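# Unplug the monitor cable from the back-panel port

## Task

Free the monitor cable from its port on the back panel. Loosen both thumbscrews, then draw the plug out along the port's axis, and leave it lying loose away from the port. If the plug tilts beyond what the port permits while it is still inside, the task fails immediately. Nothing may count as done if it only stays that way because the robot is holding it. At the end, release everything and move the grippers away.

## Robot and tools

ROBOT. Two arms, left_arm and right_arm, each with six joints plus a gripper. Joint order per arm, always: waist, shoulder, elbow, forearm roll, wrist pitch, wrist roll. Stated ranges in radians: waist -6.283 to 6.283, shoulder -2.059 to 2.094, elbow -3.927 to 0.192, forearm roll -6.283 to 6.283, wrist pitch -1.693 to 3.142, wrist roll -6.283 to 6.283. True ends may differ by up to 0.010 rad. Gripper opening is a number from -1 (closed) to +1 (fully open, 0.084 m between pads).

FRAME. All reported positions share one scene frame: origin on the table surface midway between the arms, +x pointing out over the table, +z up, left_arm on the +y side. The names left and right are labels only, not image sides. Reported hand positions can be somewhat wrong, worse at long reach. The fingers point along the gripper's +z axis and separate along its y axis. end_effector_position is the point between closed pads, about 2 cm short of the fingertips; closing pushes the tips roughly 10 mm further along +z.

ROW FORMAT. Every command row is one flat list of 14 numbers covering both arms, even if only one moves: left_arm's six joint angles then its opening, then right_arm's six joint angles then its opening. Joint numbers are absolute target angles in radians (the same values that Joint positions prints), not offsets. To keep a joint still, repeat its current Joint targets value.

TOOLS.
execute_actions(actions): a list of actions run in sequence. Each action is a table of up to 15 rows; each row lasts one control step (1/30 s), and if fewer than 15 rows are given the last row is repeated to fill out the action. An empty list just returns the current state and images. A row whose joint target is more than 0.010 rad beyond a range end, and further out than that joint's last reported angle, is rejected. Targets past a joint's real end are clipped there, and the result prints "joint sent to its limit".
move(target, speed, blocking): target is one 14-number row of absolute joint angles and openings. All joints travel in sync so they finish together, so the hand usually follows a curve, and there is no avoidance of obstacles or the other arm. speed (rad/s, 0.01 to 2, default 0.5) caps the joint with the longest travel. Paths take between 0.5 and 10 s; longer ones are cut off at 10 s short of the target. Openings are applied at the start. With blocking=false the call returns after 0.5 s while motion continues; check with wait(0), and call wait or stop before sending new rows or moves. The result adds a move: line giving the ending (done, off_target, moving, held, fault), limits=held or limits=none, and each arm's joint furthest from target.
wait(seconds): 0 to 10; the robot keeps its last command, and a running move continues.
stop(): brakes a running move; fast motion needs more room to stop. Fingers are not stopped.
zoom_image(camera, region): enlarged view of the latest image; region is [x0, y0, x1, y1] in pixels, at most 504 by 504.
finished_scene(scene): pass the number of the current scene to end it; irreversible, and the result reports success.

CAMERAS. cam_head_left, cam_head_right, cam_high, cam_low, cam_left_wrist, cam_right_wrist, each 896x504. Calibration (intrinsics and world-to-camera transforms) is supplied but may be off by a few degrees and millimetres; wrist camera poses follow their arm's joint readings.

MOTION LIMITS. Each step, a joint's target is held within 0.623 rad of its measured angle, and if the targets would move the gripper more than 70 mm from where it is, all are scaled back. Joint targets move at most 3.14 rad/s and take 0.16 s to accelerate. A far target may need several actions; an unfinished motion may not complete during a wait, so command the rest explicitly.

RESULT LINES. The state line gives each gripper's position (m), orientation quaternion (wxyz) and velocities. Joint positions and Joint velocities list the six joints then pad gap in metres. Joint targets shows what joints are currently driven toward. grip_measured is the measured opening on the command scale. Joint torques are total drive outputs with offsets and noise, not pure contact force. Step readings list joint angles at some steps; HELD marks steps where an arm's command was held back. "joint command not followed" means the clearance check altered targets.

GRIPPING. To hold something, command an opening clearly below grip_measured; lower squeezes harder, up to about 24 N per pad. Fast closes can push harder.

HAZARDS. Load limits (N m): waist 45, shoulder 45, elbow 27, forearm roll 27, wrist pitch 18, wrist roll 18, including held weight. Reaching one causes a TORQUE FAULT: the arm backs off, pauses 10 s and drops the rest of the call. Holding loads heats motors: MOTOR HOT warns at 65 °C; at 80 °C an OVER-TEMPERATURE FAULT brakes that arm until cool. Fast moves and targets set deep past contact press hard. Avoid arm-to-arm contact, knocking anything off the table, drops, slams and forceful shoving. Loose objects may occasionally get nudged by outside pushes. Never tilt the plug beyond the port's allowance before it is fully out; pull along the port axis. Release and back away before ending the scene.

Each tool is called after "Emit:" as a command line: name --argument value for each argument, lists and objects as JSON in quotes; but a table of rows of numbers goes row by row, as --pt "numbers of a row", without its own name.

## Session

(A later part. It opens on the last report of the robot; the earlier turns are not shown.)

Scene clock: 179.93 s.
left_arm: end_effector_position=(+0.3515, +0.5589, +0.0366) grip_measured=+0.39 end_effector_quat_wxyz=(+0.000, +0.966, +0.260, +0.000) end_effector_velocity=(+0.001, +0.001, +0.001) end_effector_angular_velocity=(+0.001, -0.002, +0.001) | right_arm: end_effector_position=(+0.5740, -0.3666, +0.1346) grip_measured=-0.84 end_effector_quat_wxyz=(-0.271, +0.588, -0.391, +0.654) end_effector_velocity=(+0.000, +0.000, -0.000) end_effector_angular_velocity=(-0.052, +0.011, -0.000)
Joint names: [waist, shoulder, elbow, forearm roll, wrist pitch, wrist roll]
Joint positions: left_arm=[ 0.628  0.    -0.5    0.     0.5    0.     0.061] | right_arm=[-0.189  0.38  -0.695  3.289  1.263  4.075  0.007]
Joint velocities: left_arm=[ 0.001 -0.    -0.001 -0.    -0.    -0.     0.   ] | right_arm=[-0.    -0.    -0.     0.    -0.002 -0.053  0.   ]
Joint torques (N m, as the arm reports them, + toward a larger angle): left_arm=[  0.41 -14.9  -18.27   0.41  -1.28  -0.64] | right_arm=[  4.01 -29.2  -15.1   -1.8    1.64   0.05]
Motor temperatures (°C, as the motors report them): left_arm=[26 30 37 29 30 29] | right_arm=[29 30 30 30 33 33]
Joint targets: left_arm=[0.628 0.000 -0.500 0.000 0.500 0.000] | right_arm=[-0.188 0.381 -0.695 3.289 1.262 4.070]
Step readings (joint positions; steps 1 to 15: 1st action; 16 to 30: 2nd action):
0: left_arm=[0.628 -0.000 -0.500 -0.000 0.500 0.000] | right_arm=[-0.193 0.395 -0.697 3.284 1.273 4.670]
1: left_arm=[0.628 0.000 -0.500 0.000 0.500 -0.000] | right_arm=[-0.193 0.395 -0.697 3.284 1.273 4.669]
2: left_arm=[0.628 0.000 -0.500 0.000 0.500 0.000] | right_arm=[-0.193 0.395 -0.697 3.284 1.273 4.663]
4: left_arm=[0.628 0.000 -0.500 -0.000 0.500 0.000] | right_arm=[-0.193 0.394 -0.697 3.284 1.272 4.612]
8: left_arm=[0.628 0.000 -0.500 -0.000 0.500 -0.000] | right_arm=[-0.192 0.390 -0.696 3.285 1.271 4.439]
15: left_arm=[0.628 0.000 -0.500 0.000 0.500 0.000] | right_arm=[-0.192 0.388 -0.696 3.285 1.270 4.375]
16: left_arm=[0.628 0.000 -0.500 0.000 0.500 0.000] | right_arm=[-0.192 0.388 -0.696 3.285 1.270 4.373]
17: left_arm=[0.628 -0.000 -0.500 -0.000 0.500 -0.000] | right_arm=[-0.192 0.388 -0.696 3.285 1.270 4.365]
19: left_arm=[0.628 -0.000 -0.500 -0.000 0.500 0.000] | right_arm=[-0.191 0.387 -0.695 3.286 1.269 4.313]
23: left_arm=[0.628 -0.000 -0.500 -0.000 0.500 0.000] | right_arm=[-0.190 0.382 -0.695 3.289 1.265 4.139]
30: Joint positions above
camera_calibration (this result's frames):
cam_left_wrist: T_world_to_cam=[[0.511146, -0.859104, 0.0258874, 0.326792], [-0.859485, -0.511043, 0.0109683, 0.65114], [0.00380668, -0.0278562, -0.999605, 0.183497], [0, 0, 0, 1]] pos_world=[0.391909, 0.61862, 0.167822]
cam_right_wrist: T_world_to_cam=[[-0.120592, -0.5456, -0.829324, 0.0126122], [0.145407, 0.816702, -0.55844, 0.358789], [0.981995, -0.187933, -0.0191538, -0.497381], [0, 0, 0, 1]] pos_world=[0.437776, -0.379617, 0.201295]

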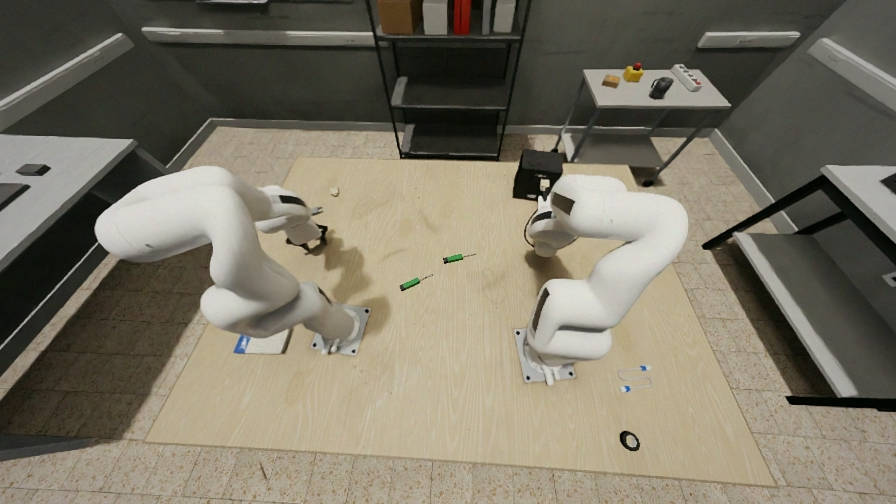

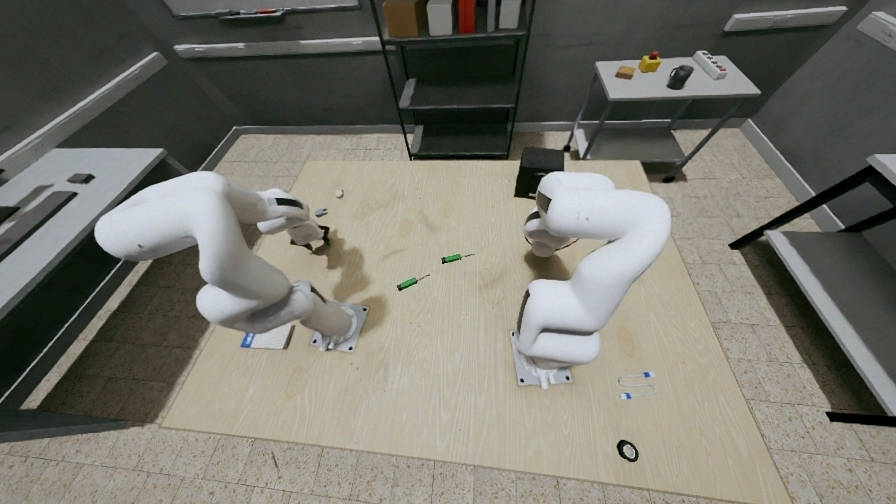

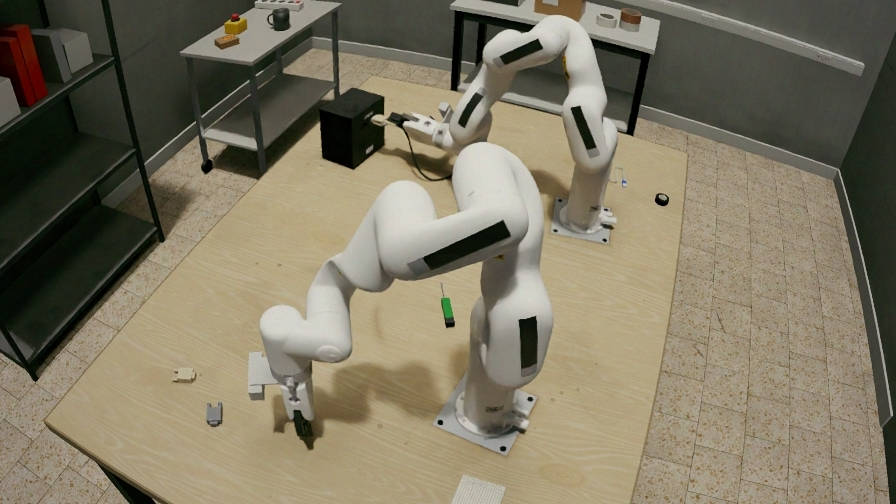

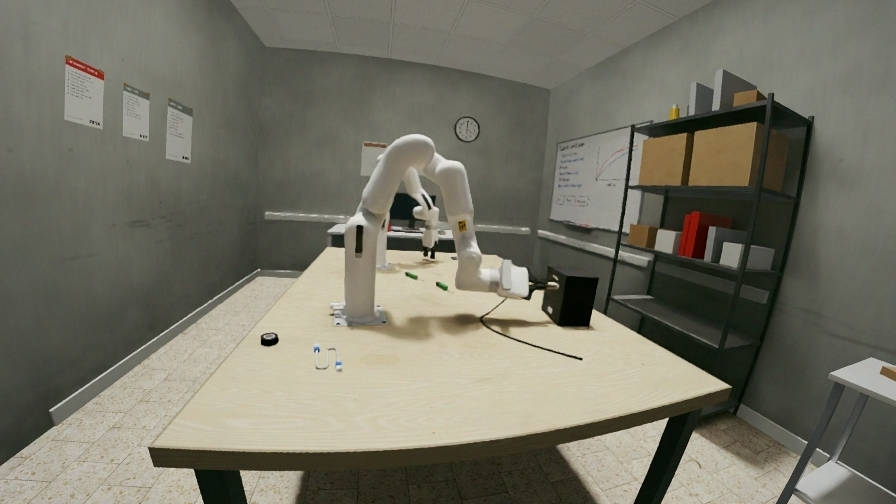

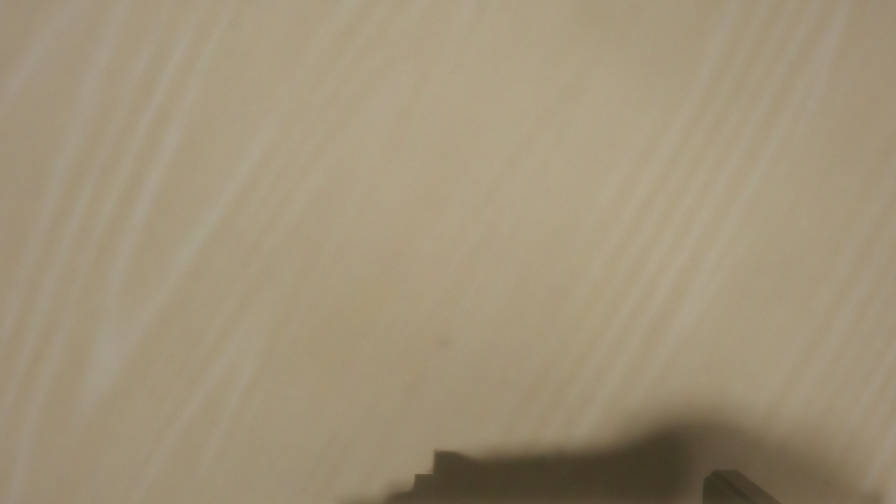

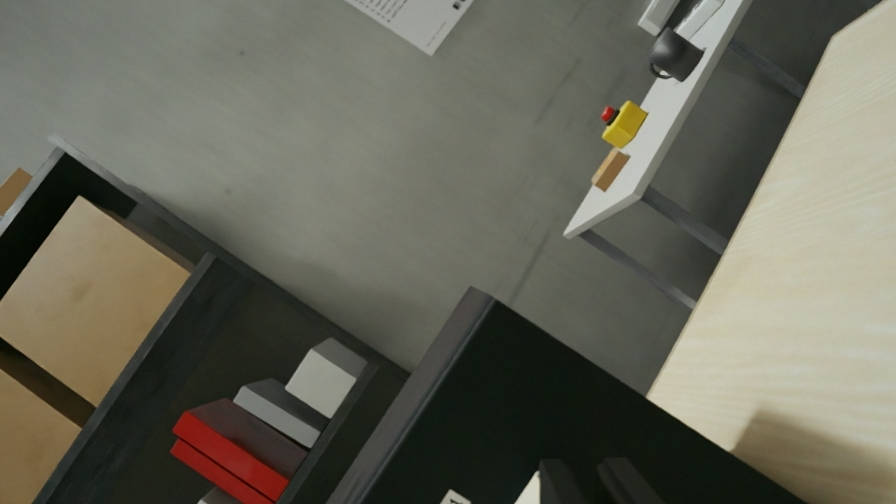

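Emit:
execute_actions --actions '[[[0.628,0,-0.5,0,0.5,0,0.4,-0.19,0.383,-0.695,3.287,1.264,4.17,-0.72]],[[0.628,0,-0.5,0,0.5,0,0.4,-0.193,0.397,-0.698,3.284,1.275,4.67,-0.72]],[[0.628,0,-0.5,0,0.5,0,0.4,-0.19,0.411,-0.701,3.287,1.287,5.17,-0.72]],[[0.628,0,-0.5,0,0.5,0,0.4,-0.19,0.411,-0.701,3.287,1.287,5.17,-1]],[[0.628,0,-0.5,0,0.5,0,0.4,-0.193,0.397,-0.698,3.284,1.275,4.67,-1]],[[0.628,0,-0.5,0,0.5,0,0.4,-0.19,0.383,-0.695,3.287,1.264,4.17,-1]], [[0.628,0,-0.5,0,0.5,0,0.4,-0.19,0.383,-0.695,3.287,1.264,4.17,-0.72]],[[0.628,0,-0.5,0,0.5,0,0.4,-0.193,0.397,-0.698,3.284,1.275,4.67,-0.72]],[[0.628,0,-0.5,0,0.5,0,0.4,-0.19,0.411,-0.701,3.287,1.287,5.17,-0.72]],[[0.628,0,-0.5,0,0.5,0,0.4,-0.19,0.411,-0.701,3.287,1.287,5.17,-1]],[[0.628,0,-0.5,0,0.5,0,0.4,-0.193,0.397,-0.698,3.284,1.275,4.67,-1]],[[0.628,0,-0.5,0,0.5,0,0.4,-0.19,0.383,-0.695,3.287,1.264,4.17,-1]], [[0.628,0,-0.5,0,0.5,0,0.4,-0.19,0.383,-0.695,3.287,1.264,4.17,-0.72]],[[0.628,0,-0.5,0,0.5,0,0.4,-0.193,0.397,-0.698,3.284,1.275,4.67,-0.72]],[[0.628,0,-0.5,0,0.5,0,0.4,-0.19,0.411,-0.701,3.287,1.287,5.17,-0.72]],[[0.628,0,-0.5,0,0.5,0,0.4,-0.19,0.411,-0.701,3.287,1.287,5.17,-1]],[[0.628,0,-0.5,0,0.5,0,0.4,-0.193,0.397,-0.698,3.284,1.275,4.67,-1]],[[0.628,0,-0.5,0,0.5,0,0.4,-0.19,0.383,-0.695,3.287,1.264,4.17,-1]], [[0.628,0,-0.5,0,0.5,0,0.4,-0.19,0.383,-0.695,3.287,1.264,4.17,-0.72]],[[0.628,0,-0.5,0,0.5,0,0.4,-0.193,0.397,-0.698,3.284,1.275,4.67,-0.72]],[[0.628,0,-0.5,0,0.5,0,0.4,-0.19,0.411,-0.701,3.287,1.287,5.17,-0.72]],[[0.628,0,-0.5,0,0.5,0,0.4,-0.19,0.411,-0.701,3.287,1.287,5.17,-1]],[[0.628,0,-0.5,0,0.5,0,0.4,-0.193,0.397,-0.698,3.284,1.275,4.67,-1]],[[0.628,0,-0.5,0,0.5,0,0.4,-0.19,0.383,-0.695,3.287,1.264,4.17,-1]], [[0.628,0,-0.5,0,0.5,0,0.4,-0.19,0.383,-0.695,3.287,1.264,4.17,-0.72]],[[0.628,0,-0.5,0,0.5,0,0.4,-0.193,0.397,-0.698,3.284,1.275,4.67,-0.72]],[[0.628,0,-0.5,0,0.5,0,0.4,-0.19,0.411,-0.701,3.287,1.287,5.17,-0.72]],[[0.628,0,-0.5,0,0.5,0,0.4,-0.19,0.411,-0.701,3.287,1.287,5.17,-1]],[[0.628,0,-0.5,0,0.5,0,0.4,-0.193,0.397,-0.698,3.284,1.275,4.67,-1]],[[0.628,0,-0.5,0,0.5,0,0.4,-0.19,0.383,-0.695,3.287,1.264,4.17,-1]], [[0.628,0,-0.5,0,0.5,0,0.4,-0.19,0.383,-0.695,3.287,1.264,4.17,-0.72]],[[0.628,0,-0.5,0,0.5,0,0.4,-0.193,0.397,-0.698,3.284,1.275,4.67,-0.72]],[[0.628,0,-0.5,0,0.5,0,0.4,-0.19,0.411,-0.701,3.287,1.287,5.17,-0.72]],[[0.628,0,-0.5,0,0.5,0,0.4,-0.19,0.411,-0.701,3.287,1.287,5.17,-1]],[[0.628,0,-0.5,0,0.5,0,0.4,-0.193,0.397,-0.698,3.284,1.275,4.67,-1]],[[0.628,0,-0.5,0,0.5,0,0.4,-0.19,0.383,-0.695,3.287,1.264,4.17,-1]], [[0.628,0,-0.5,0,0.5,0,0.4,-0.19,0.383,-0.695,3.287,1.264,4.17,-0.72]],[[0.628,0,-0.5,0,0.5,0,0.4,-0.193,0.397,-0.698,3.284,1.275,4.67,-0.5]],[[0.628,0,-0.5,0,0.5,0,0.4,-0.176,0.324,-0.558,3.298,1.34,4.67,-0.5]],[[0.628,0,-0.5,0,0.5,0,0.4,-0.176,0.324,-0.558,3.298,1.34,4.0,1]],[]]'

Scene clock: 255.10 s.
left_arm: end_effector_position=(+0.3515, +0.5589, +0.0366) grip_measured=+0.39 end_effector_quat_wxyz=(+0.000, +0.966, +0.260, +0.000) end_effector_velocity=(+0.001, +0.000, +0.001) end_effector_angular_velocity=(+0.001, -0.002, -0.001) | right_arm: end_effector_position=(+0.5352, -0.3609, +0.1287) grip_measured=+1.00 end_effector_quat_wxyz=(-0.252, +0.600, -0.373, +0.661) end_effector_velocity=(-0.000, +0.000, -0.001) end_effector_angular_velocity=(-0.293, +0.059, -0.000)
Joint names: [waist, shoulder, elbow, forearm roll, wrist pitch, wrist roll]
Joint positions: left_arm=[ 0.628 -0.    -0.5    0.     0.5    0.     0.061] | right_arm=[-0.176  0.324 -0.558  3.298  1.34   4.027  0.084]
Joint velocities: left_arm=[-0.001 -0.001 -0.001 -0.     0.     0.     0.   ] | right_arm=[ 0.     0.001  0.001  0.    -0.001 -0.299 -0.   ]
Joint torques (N m, as the arm reports them, + toward a larger angle): left_arm=[  0.59 -15.53 -18.66   0.3   -1.44  -0.39] | right_arm=[ -1.68 -25.92 -10.43  -0.08   1.44   0.84]
Motor temperatures (°C, as the motors report them): left_arm=[26 30 37 29 30 29] | right_arm=[29 29 31 30 33 33]
Joint targets: left_arm=[0.628 0.000 -0.500 0.000 0.500 0.000] | right_arm=[-0.176 0.324 -0.558 3.298 1.340 4.000]
Step readings (joint positions; steps 1 to 15: 1st action; 16 to 30: 2nd action; 31 to 45: 3rd action; 46 to 60: 4th action; 61 to 75: 5th action; 76 to 90: 6th action; 91 to 105: 7th action; 106 to 120: 8th action; 121 to 135: 9th action; 136 to 150: 10th action; 151 to 165: 11th action; 166 to 180: 12th action; 181 to 195: 13th action):
0: left_arm=[0.628 -0.000 -0.500 -0.000 0.500 0.000] | right_arm=[-0.189 0.381 -0.695 3.289 1.262 4.070]
1: left_arm=[0.628 0.000 -0.500 0.000 0.500 0.000] | right_arm=[-0.189 0.381 -0.695 3.289 1.262 4.071]
2: left_arm=[0.628 -0.000 -0.500 -0.000 0.500 -0.000] | right_arm=[-0.188 0.381 -0.697 3.288 1.262 4.077]
4: left_arm=[0.628 -0.000 -0.500 0.000 0.500 -0.000] | right_arm=[-0.187 0.383 -0.698 3.287 1.262 4.116]
8: left_arm=[0.628 0.000 -0.500 0.000 0.500 -0.000] | right_arm=[-0.188 0.383 -0.697 3.286 1.263 4.159]
15: left_arm=[0.628 0.000 -0.500 0.000 0.500 0.000] | right_arm=[-0.188 0.383 -0.696 3.286 1.264 4.169]
16: left_arm=[0.628 0.000 -0.500 -0.000 0.500 -0.000] | right_arm=[-0.188 0.383 -0.696 3.286 1.264 4.170]
17: left_arm=[0.628 -0.000 -0.500 0.000 0.500 0.000] | right_arm=[-0.188 0.383 -0.696 3.286 1.264 4.177]
19: left_arm=[0.628 -0.000 -0.500 -0.000 0.500 -0.000] | right_arm=[-0.189 0.384 -0.695 3.286 1.265 4.228]
23: left_arm=[0.628 -0.000 -0.500 0.000 0.500 0.000] | right_arm=[-0.191 0.393 -0.695 3.285 1.269 4.481]
30: left_arm=[0.628 -0.000 -0.500 -0.000 0.500 0.000] | right_arm=[-0.193 0.397 -0.697 3.284 1.274 4.657]
31: left_arm=[0.628 0.000 -0.500 0.000 0.500 0.000] | right_arm=[-0.193 0.397 -0.697 3.284 1.274 4.662]
32: left_arm=[0.628 0.000 -0.500 -0.000 0.500 -0.000] | right_arm=[-0.193 0.397 -0.698 3.284 1.275 4.671]
34: left_arm=[0.628 -0.000 -0.500 0.000 0.500 -0.000] | right_arm=[-0.193 0.399 -0.698 3.284 1.276 4.725]
38: left_arm=[0.628 0.000 -0.500 -0.000 0.500 0.000] | right_arm=[-0.191 0.406 -0.700 3.286 1.282 4.980]
45: left_arm=[0.628 0.000 -0.500 -0.000 0.500 0.000] | right_arm=[-0.190 0.411 -0.700 3.287 1.286 5.157]
46: left_arm=[0.628 -0.000 -0.500 0.000 0.500 -0.000] | right_arm=[-0.190 0.411 -0.700 3.287 1.286 5.161]
47: left_arm=[0.628 0.000 -0.500 -0.000 0.500 0.000] | right_arm=[-0.190 0.412 -0.700 3.287 1.286 5.163]
49: left_arm=[0.628 -0.000 -0.500 -0.000 0.500 0.000] | right_arm=[-0.190 0.412 -0.700 3.287 1.286 5.167]
53: left_arm=[0.628 0.000 -0.500 -0.000 0.500 -0.000] | right_arm=[-0.190 0.412 -0.700 3.287 1.286 5.169]
60: left_arm=[0.628 -0.000 -0.500 -0.000 0.500 -0.000] | right_arm=[-0.190 0.411 -0.700 3.287 1.286 5.170]
61: left_arm=[0.628 -0.000 -0.500 0.000 0.500 0.000] | right_arm=[-0.190 0.411 -0.701 3.287 1.286 5.169]
62: left_arm=[0.628 0.000 -0.500 -0.000 0.500 0.000] | right_arm=[-0.190 0.411 -0.700 3.287 1.286 5.163]
64: left_arm=[0.628 -0.000 -0.500 -0.000 0.500 -0.000] | right_arm=[-0.191 0.410 -0.700 3.287 1.285 5.112]
68: left_arm=[0.628 -0.000 -0.500 0.000 0.500 -0.000] | right_arm=[-0.192 0.402 -0.698 3.285 1.280 4.859]
75: left_arm=[0.628 -0.000 -0.500 0.000 0.500 -0.000] | right_arm=[-0.193 0.397 -0.697 3.284 1.276 4.683]
76: left_arm=[0.628 0.000 -0.500 0.000 0.500 0.000] | right_arm=[-0.193 0.397 -0.697 3.284 1.276 4.679]
77: left_arm=[0.628 0.000 -0.500 0.000 0.500 0.000] | right_arm=[-0.193 0.397 -0.697 3.284 1.276 4.669]
79: left_arm=[0.628 0.000 -0.500 -0.000 0.500 -0.000] | right_arm=[-0.193 0.395 -0.697 3.284 1.274 4.615]
83: left_arm=[0.628 -0.000 -0.500 -0.000 0.500 -0.000] | right_arm=[-0.191 0.388 -0.696 3.286 1.269 4.360]
90: left_arm=[0.628 0.000 -0.500 -0.000 0.500 -0.000] | right_arm=[-0.190 0.383 -0.695 3.287 1.265 4.183]
91: left_arm=[0.628 0.000 -0.500 -0.000 0.500 -0.000] | right_arm=[-0.190 0.383 -0.695 3.287 1.265 4.179]
92: left_arm=[0.628 0.000 -0.500 0.000 0.500 0.000] | right_arm=[-0.190 0.383 -0.697 3.286 1.265 4.176]
94: left_arm=[0.628 0.000 -0.500 -0.000 0.500 0.000] | right_arm=[-0.189 0.383 -0.698 3.286 1.264 4.173]
98: left_arm=[0.628 -0.000 -0.500 0.000 0.500 0.000] | right_arm=[-0.189 0.383 -0.697 3.286 1.264 4.171]
105: left_arm=[0.628 0.000 -0.500 0.000 0.500 0.000] | right_arm=[-0.190 0.383 -0.696 3.287 1.264 4.170]
106: left_arm=[0.628 0.000 -0.500 0.000 0.500 -0.000] | right_arm=[-0.190 0.383 -0.696 3.287 1.264 4.171]
107: left_arm=[0.628 0.000 -0.500 -0.000 0.500 0.000] | right_arm=[-0.190 0.383 -0.695 3.287 1.264 4.177]
109: left_arm=[0.628 -0.000 -0.500 0.000 0.500 0.000] | right_arm=[-0.190 0.384 -0.696 3.287 1.265 4.228]
113: left_arm=[0.628 -0.000 -0.500 0.000 0.500 -0.000] | right_arm=[-0.192 0.392 -0.697 3.285 1.271 4.481]
120: left_arm=[0.628 0.000 -0.500 -0.000 0.500 -0.000] | right_arm=[-0.193 0.397 -0.698 3.284 1.275 4.657]
121: left_arm=[0.628 0.000 -0.500 -0.000 0.500 -0.000] | right_arm=[-0.193 0.397 -0.698 3.284 1.275 4.662]
122: left_arm=[0.628 0.000 -0.500 -0.000 0.500 0.000] | right_arm=[-0.193 0.397 -0.698 3.284 1.275 4.671]
124: left_arm=[0.628 0.000 -0.500 0.000 0.500 0.000] | right_arm=[-0.193 0.398 -0.698 3.284 1.276 4.725]
128: left_arm=[0.628 0.000 -0.500 -0.000 0.500 0.000] | right_arm=[-0.191 0.406 -0.700 3.286 1.282 4.980]
135: left_arm=[0.628 0.000 -0.500 0.000 0.500 0.000] | right_arm=[-0.190 0.411 -0.700 3.287 1.286 5.157]
136: left_arm=[0.628 -0.000 -0.500 -0.000 0.500 0.000] | right_arm=[-0.190 0.411 -0.700 3.287 1.286 5.161]
137: left_arm=[0.628 0.000 -0.500 0.000 0.500 0.000] | right_arm=[-0.190 0.411 -0.700 3.287 1.286 5.163]
139: left_arm=[0.628 -0.000 -0.500 0.000 0.500 -0.000] | right_arm=[-0.190 0.412 -0.700 3.287 1.286 5.167]
143: left_arm=[0.628 0.000 -0.500 0.000 0.500 -0.000] | right_arm=[-0.190 0.412 -0.701 3.287 1.286 5.169]
150: left_arm=[0.628 -0.000 -0.500 0.000 0.500 -0.000] | right_arm=[-0.190 0.411 -0.701 3.287 1.286 5.170]
151: left_arm=[0.628 0.000 -0.500 0.000 0.500 -0.000] | right_arm=[-0.190 0.411 -0.701 3.287 1.286 5.169]
152: left_arm=[0.628 0.000 -0.500 0.000 0.500 0.000] | right_arm=[-0.190 0.411 -0.701 3.287 1.286 5.163]
154: left_arm=[0.628 0.000 -0.500 -0.000 0.500 0.000] | right_arm=[-0.191 0.410 -0.700 3.287 1.286 5.112]
158: left_arm=[0.628 0.000 -0.500 0.000 0.500 -0.000] | right_arm=[-0.192 0.402 -0.698 3.285 1.280 4.859]
165: left_arm=[0.628 -0.000 -0.500 0.000 0.500 0.000] | right_arm=[-0.193 0.397 -0.698 3.284 1.276 4.683]
166: left_arm=[0.628 0.000 -0.500 0.000 0.500 0.000] | right_arm=[-0.193 0.397 -0.698 3.284 1.276 4.678]
167: left_arm=[0.628 0.000 -0.500 -0.000 0.500 -0.000] | right_arm=[-0.193 0.397 -0.698 3.284 1.275 4.669]
169: left_arm=[0.628 0.000 -0.500 0.000 0.500 0.000] | right_arm=[-0.193 0.395 -0.697 3.284 1.274 4.615]
173: left_arm=[0.628 -0.000 -0.500 -0.000 0.500 0.000] | right_arm=[-0.191 0.388 -0.696 3.286 1.269 4.360]
180: left_arm=[0.628 0.000 -0.500 0.000 0.500 0.000] | right_arm=[-0.190 0.383 -0.695 3.287 1.265 4.183]
181: left_arm=[0.628 0.000 -0.500 -0.000 0.500 0.000] | right_arm=[-0.190 0.383 -0.695 3.287 1.265 4.179]
182: left_arm=[0.628 0.000 -0.500 0.000 0.500 -0.000] | right_arm=[-0.190 0.383 -0.697 3.286 1.265 4.176]
184: left_arm=[0.628 -0.000 -0.500 -0.000 0.500 -0.000] | right_arm=[-0.189 0.383 -0.698 3.286 1.264 4.173]
Lines left out of this list: 137.
camera_calibration (this result's frames):
cam_left_wrist: T_world_to_cam=[[0.511146, -0.859104, 0.0258874, 0.326792], [-0.859486, -0.511042, 0.0109682, 0.65114], [0.00380676, -0.0278561, -0.999605, 0.183497], [0, 0, 0, 1]] pos_world=[0.391909, 0.61862, 0.167823]
cam_right_wrist: T_world_to_cam=[[-0.131061, -0.591671, -0.795455, -0.009211], [0.135804, 0.784097, -0.605598, 0.355884], [0.982029, -0.187397, -0.0224135, -0.457683], [0, 0, 0, 1]] pos_world=[0.39992, -0.370266, 0.197938]

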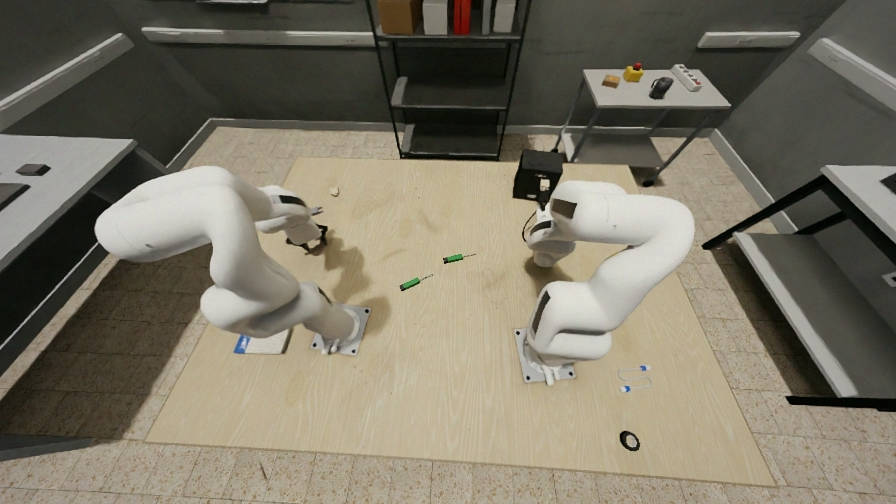

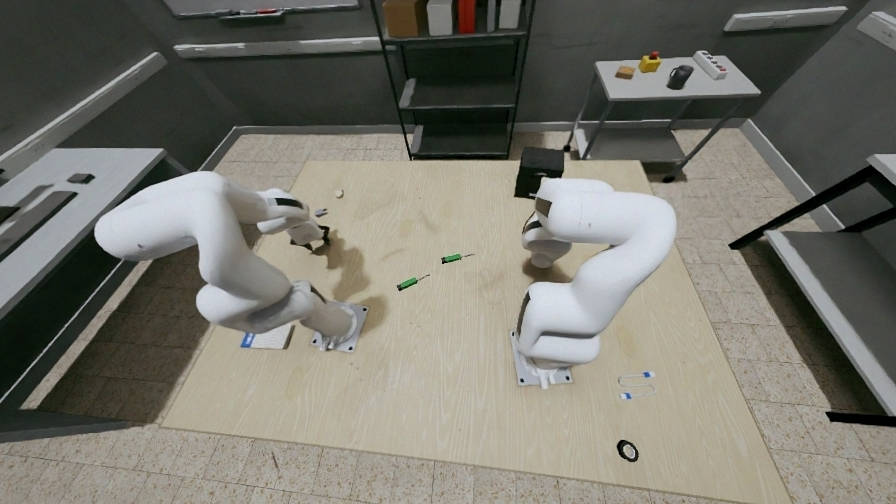

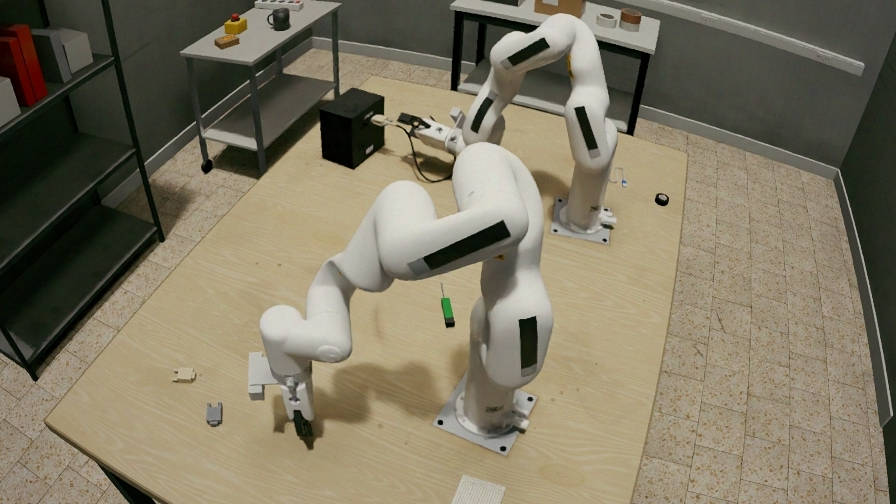

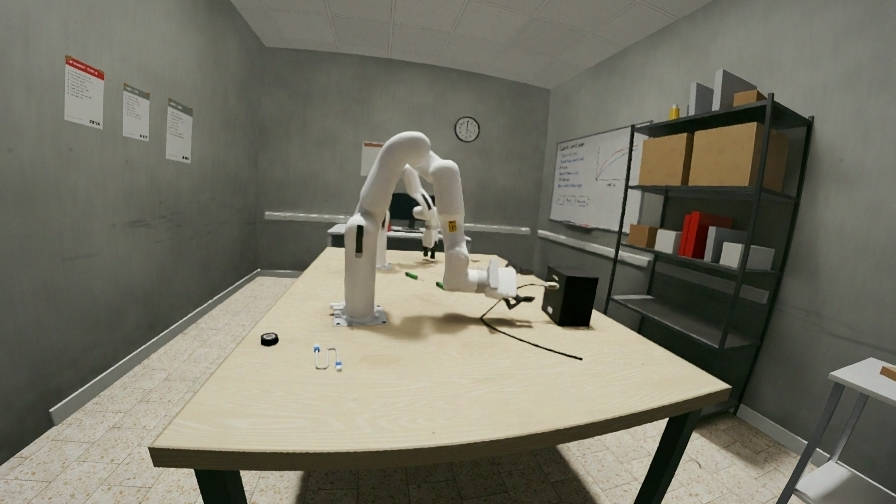

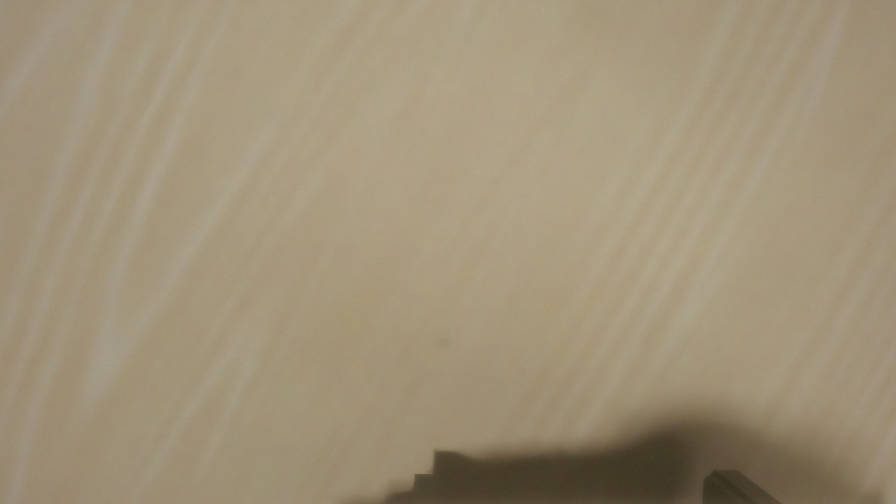

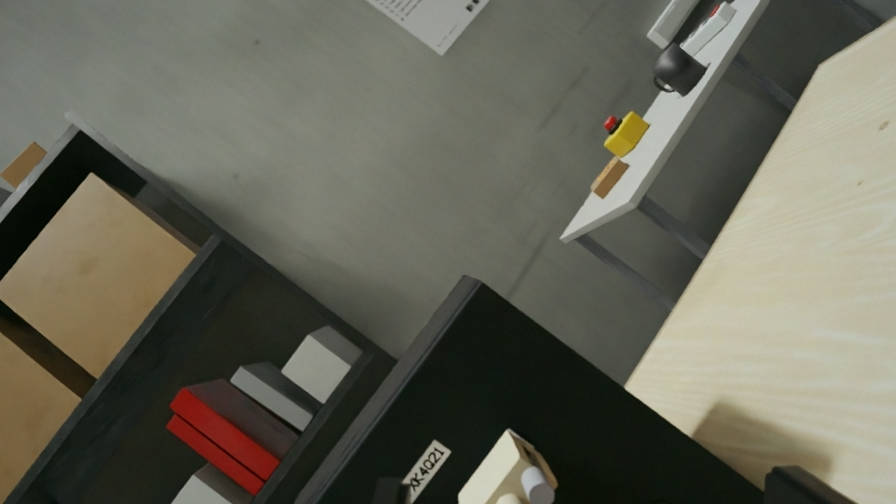

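Emit:
move --target '[0.628,0.2,-1.5,0,0.1,0,-1,-0.176,0.324,-0.558,3.298,1.34,4.67,-0.5]' --speed 1

Emit:
move --target '[-0.815,0.5,-1.5,0,0.2,0,-1,-0.176,0.324,-0.558,3.298,1.34,4.67,-0.5]' --speed 1

Scene clock: 270.43 s.
left_arm: end_effector_position=(+0.6629, +0.7395, +0.4976) grip_measured=-1.00 end_effector_quat_wxyz=(-0.147, +0.797, +0.214, +0.545) end_effector_velocity=(+0.001, -0.000, -0.000) end_effector_angular_velocity=(+0.001, +0.000, -0.001) | right_arm: end_effector_position=(+0.5352, -0.3609, +0.1286) grip_measured=-0.52 end_effector_quat_wxyz=(+0.448, -0.451, +0.544, -0.547) end_effector_velocity=(-0.000, +0.000, -0.000) end_effector_angular_velocity=(-0.000, +0.001, -0.000)
Joint names: [waist, shoulder, elbow, forearm roll, wrist pitch, wrist roll]
Joint positions: left_arm=[ 0.628  0.2   -1.5    0.     0.1   -0.     0.   ] | right_arm=[-0.176  0.324 -0.558  3.298  1.34   4.67   0.021]
Joint velocities: left_arm=[-0.001  0.002 -0.001  0.001 -0.001  0.001  0.   ] | right_arm=[ 0.    -0.     0.     0.    -0.001 -0.001  0.   ]
Joint torques (N m, as the arm reports them, + toward a larger angle): left_arm=[ -0.25 -23.82 -26.09   0.42  -1.93  -0.34] | right_arm=[ -1.88 -25.21 -10.25  -0.18   1.59   0.27]
Motor temperatures (°C, as the motors report them): left_arm=[26 30 37 29 30 29] | right_arm=[29 29 30 30 33 33]
Joint targets: left_arm=[0.628 0.200 -1.500 0.000 0.100 0.000] | right_arm=[-0.176 0.324 -0.558 3.298 1.340 4.670]
move: done; limits=none; left_arm: farthest joint: the waist, 0.000 radians from its target (0.000 radians at the start); right_arm: farthest joint: the waist, 0.000 radians from its target (0.000 radians at the start)
camera_calibration (this result's frames):
cam_left_wrist: T_world_to_cam=[[0.484185, -0.874743, 0.0197073, 0.343389], [-0.3173, -0.196532, -0.927737, 0.88112], [0.815405, 0.442944, -0.372714, -0.549911], [0, 0, 0, 1]] pos_world=[0.561716, 0.717125, 0.60572]
cam_right_wrist: T_world_to_cam=[[-0.017049, -0.00424803, -0.999846, 0.168022], [0.174413, 0.984647, -0.00715749, 0.330607], [0.984525, -0.174508, -0.0160463, -0.455166], [0, 0, 0, 1]] pos_world=[0.393324, -0.404247, 0.163059]

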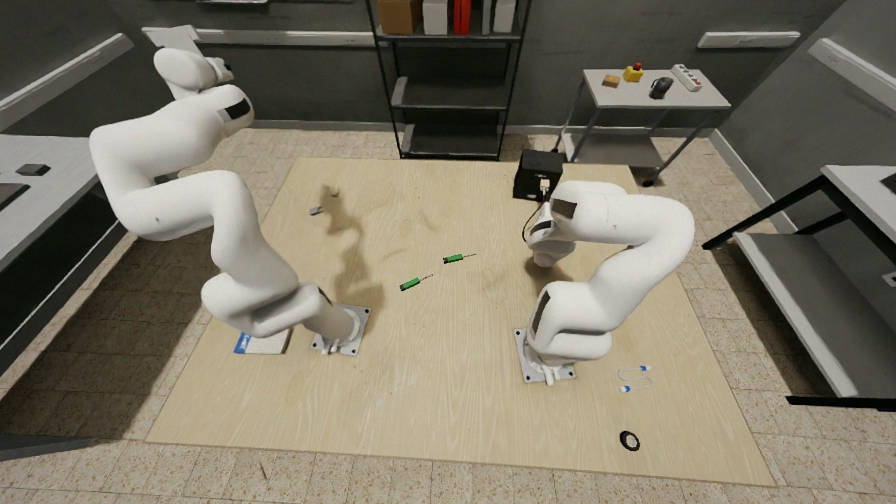

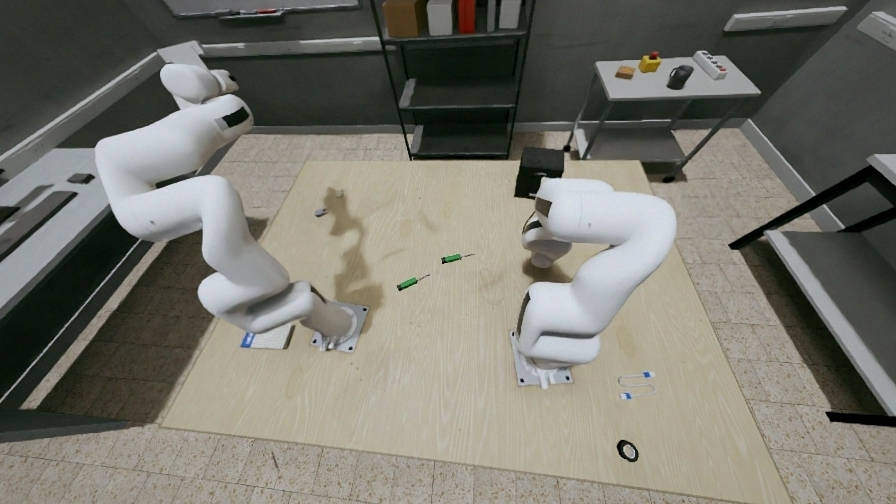

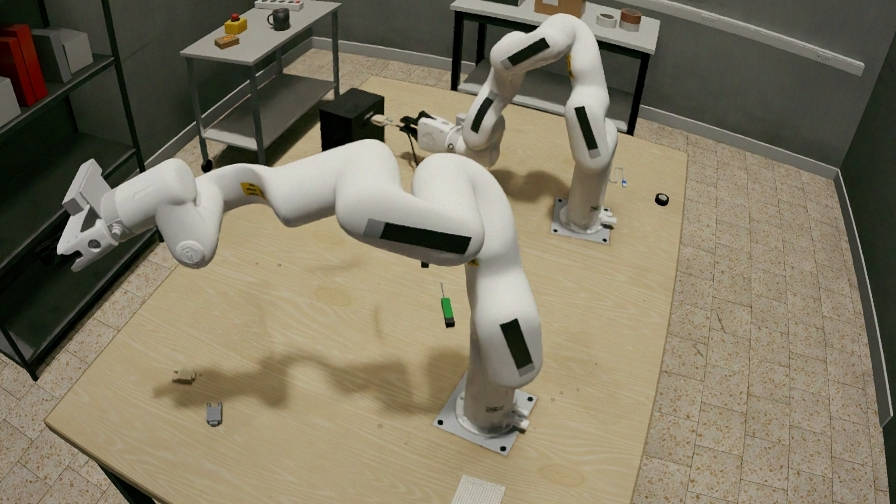

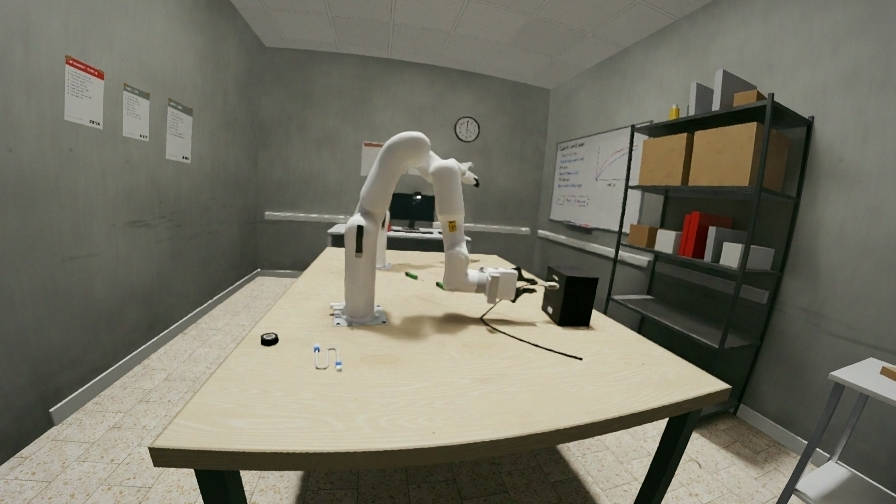

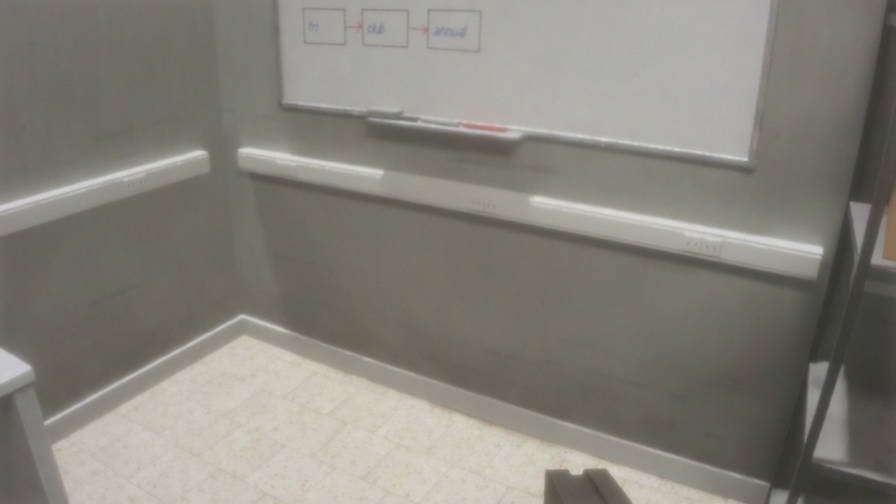

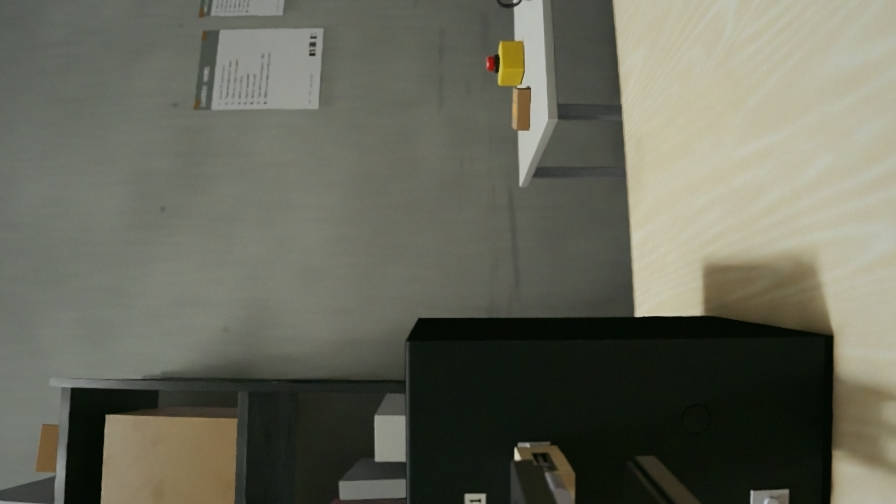

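Scene clock: 273.27 s.
left_arm: end_effector_position=(+0.4930, -0.2153, +0.2506) grip_measured=-1.00 end_effector_quat_wxyz=(+0.172, +0.826, -0.408, +0.349) end_effector_velocity=(-0.003, -0.002, -0.001) end_effector_angular_velocity=(+0.001, +0.001, -0.004) | right_arm: end_effector_position=(+0.5352, -0.3609, +0.1286) grip_measured=-0.52 end_effector_quat_wxyz=(+0.448, -0.451, +0.544, -0.547) end_effector_velocity=(+0.000, -0.000, +0.000) end_effector_angular_velocity=(-0.001, +0.000, +0.000)
Joint names: [waist, shoulder, elbow, forearm roll, wrist pitch, wrist roll]
Joint positions: left_arm=[-0.814  0.5   -1.5   -0.     0.2   -0.     0.   ] | right_arm=[-0.176  0.324 -0.558  3.298  1.34   4.67   0.021]
Joint velocities: left_arm=[-0.004  0.002 -0.     0.     0.    -0.     0.   ] | right_arm=[-0.    -0.001 -0.    -0.    -0.001 -0.001  0.   ]
Joint torques (N m, as the arm reports them, + toward a larger angle): left_arm=[ -0.18 -28.74 -25.37   0.14  -2.14  -0.48] | right_arm=[ -2.   -25.76 -10.56  -0.44   1.58   0.31]
Motor temperatures (°C, as the motors report them): left_arm=[26 30 38 29 30 29] | right_arm=[29 29 30 30 33 33]
Joint targets: left_arm=[-0.815 0.500 -1.500 0.000 0.200 0.000] | right_arm=[-0.176 0.324 -0.558 3.298 1.340 4.670]
move: done; limits=none; left_arm: farthest joint: the waist, 0.001 radians from its target (1.443 radians at the start); right_arm: farthest joint: the waist, 0.000 radians from its target (0.000 radians at the start)
camera_calibration (this result's frames):
cam_left_wrist: T_world_to_cam=[[-0.799901, -0.599568, 0.0259986, 0.286051], [-0.437125, 0.552404, -0.709769, 0.576074], [0.411193, -0.57911, -0.703955, -0.0182734], [0, 0, 0, 1]] pos_world=[0.488143, -0.157301, 0.388579]
cam_right_wrist: T_world_to_cam=[[-0.0170439, -0.00421946, -0.999846, 0.16803], [0.174414, 0.984647, -0.00712847, 0.330603], [0.984525, -0.174509, -0.0160463, -0.455166], [0, 0, 0, 1]] pos_world=[0.393324, -0.404248, 0.163057]

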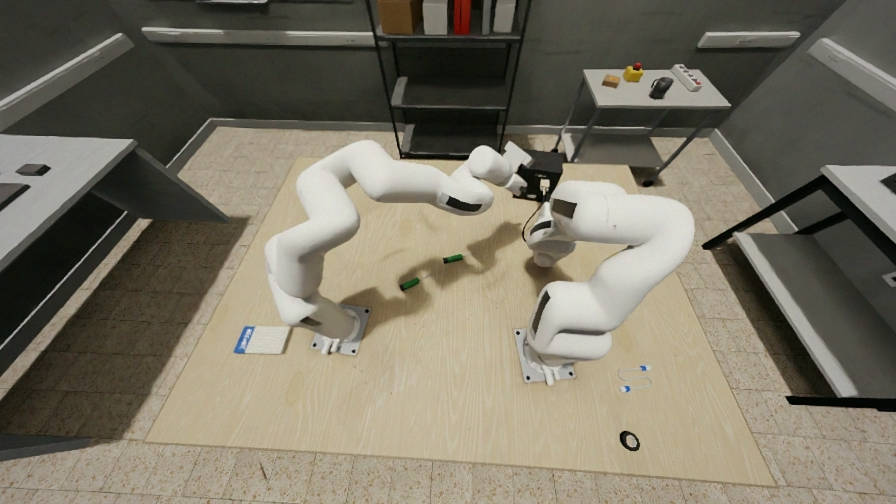

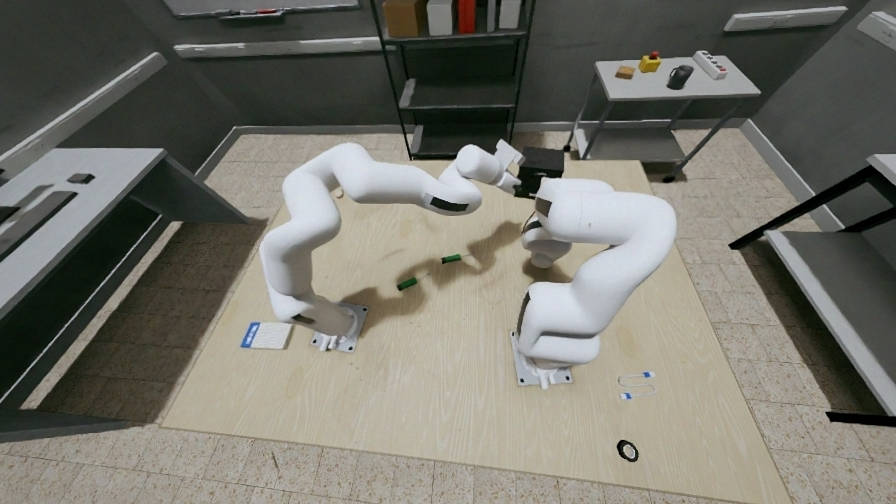

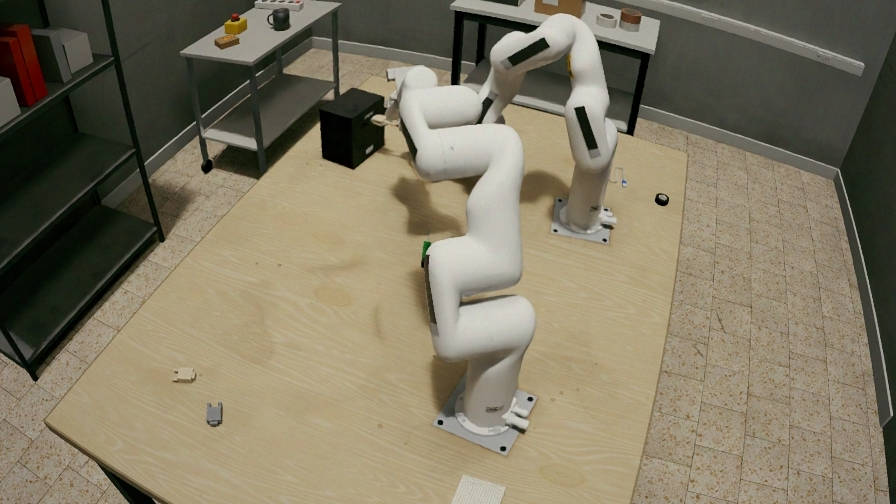

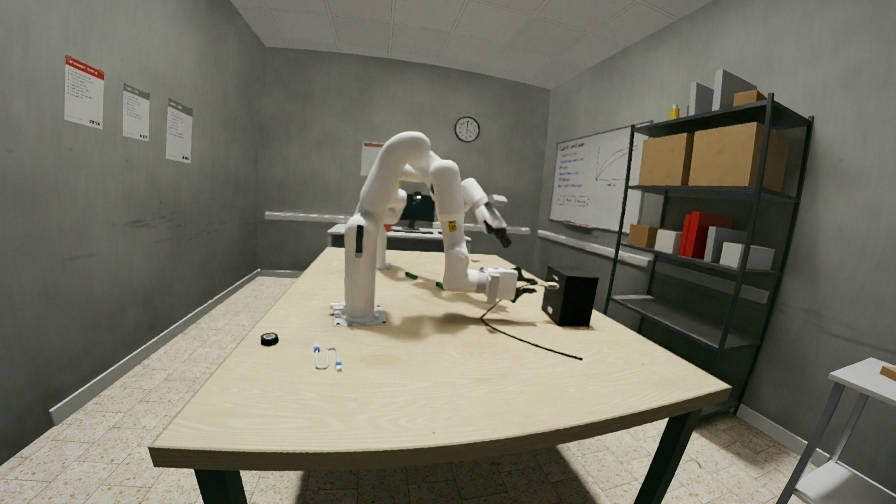

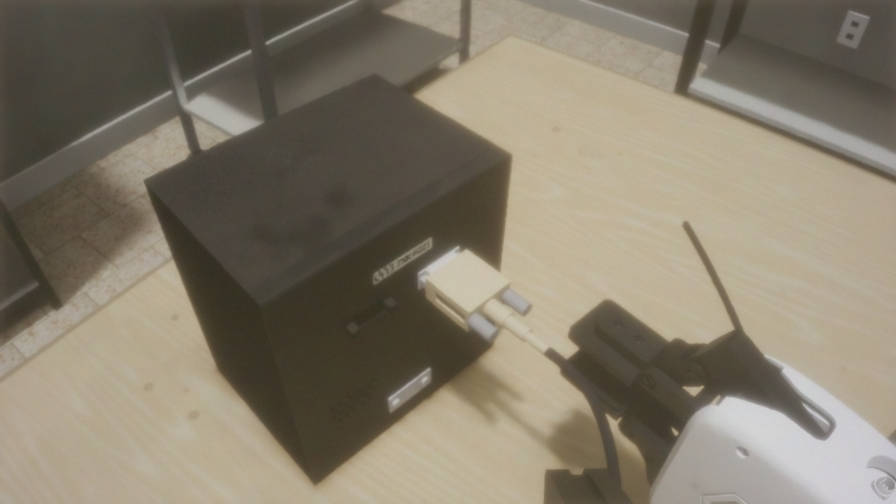

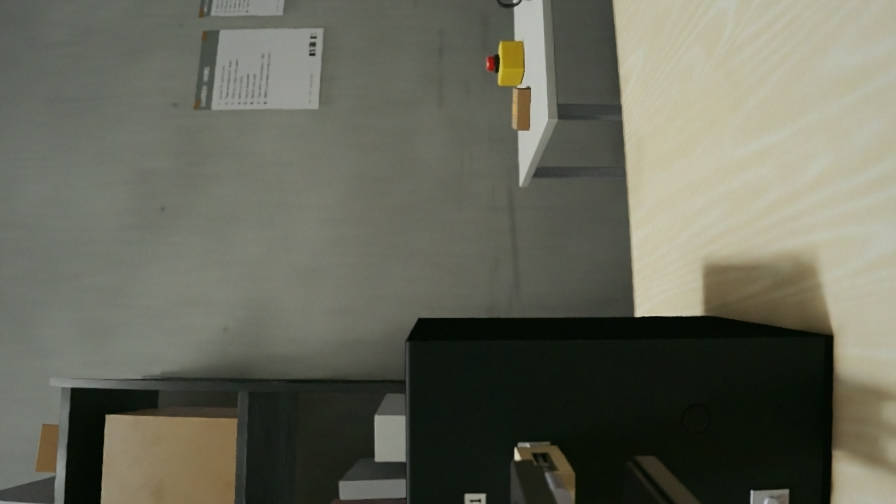

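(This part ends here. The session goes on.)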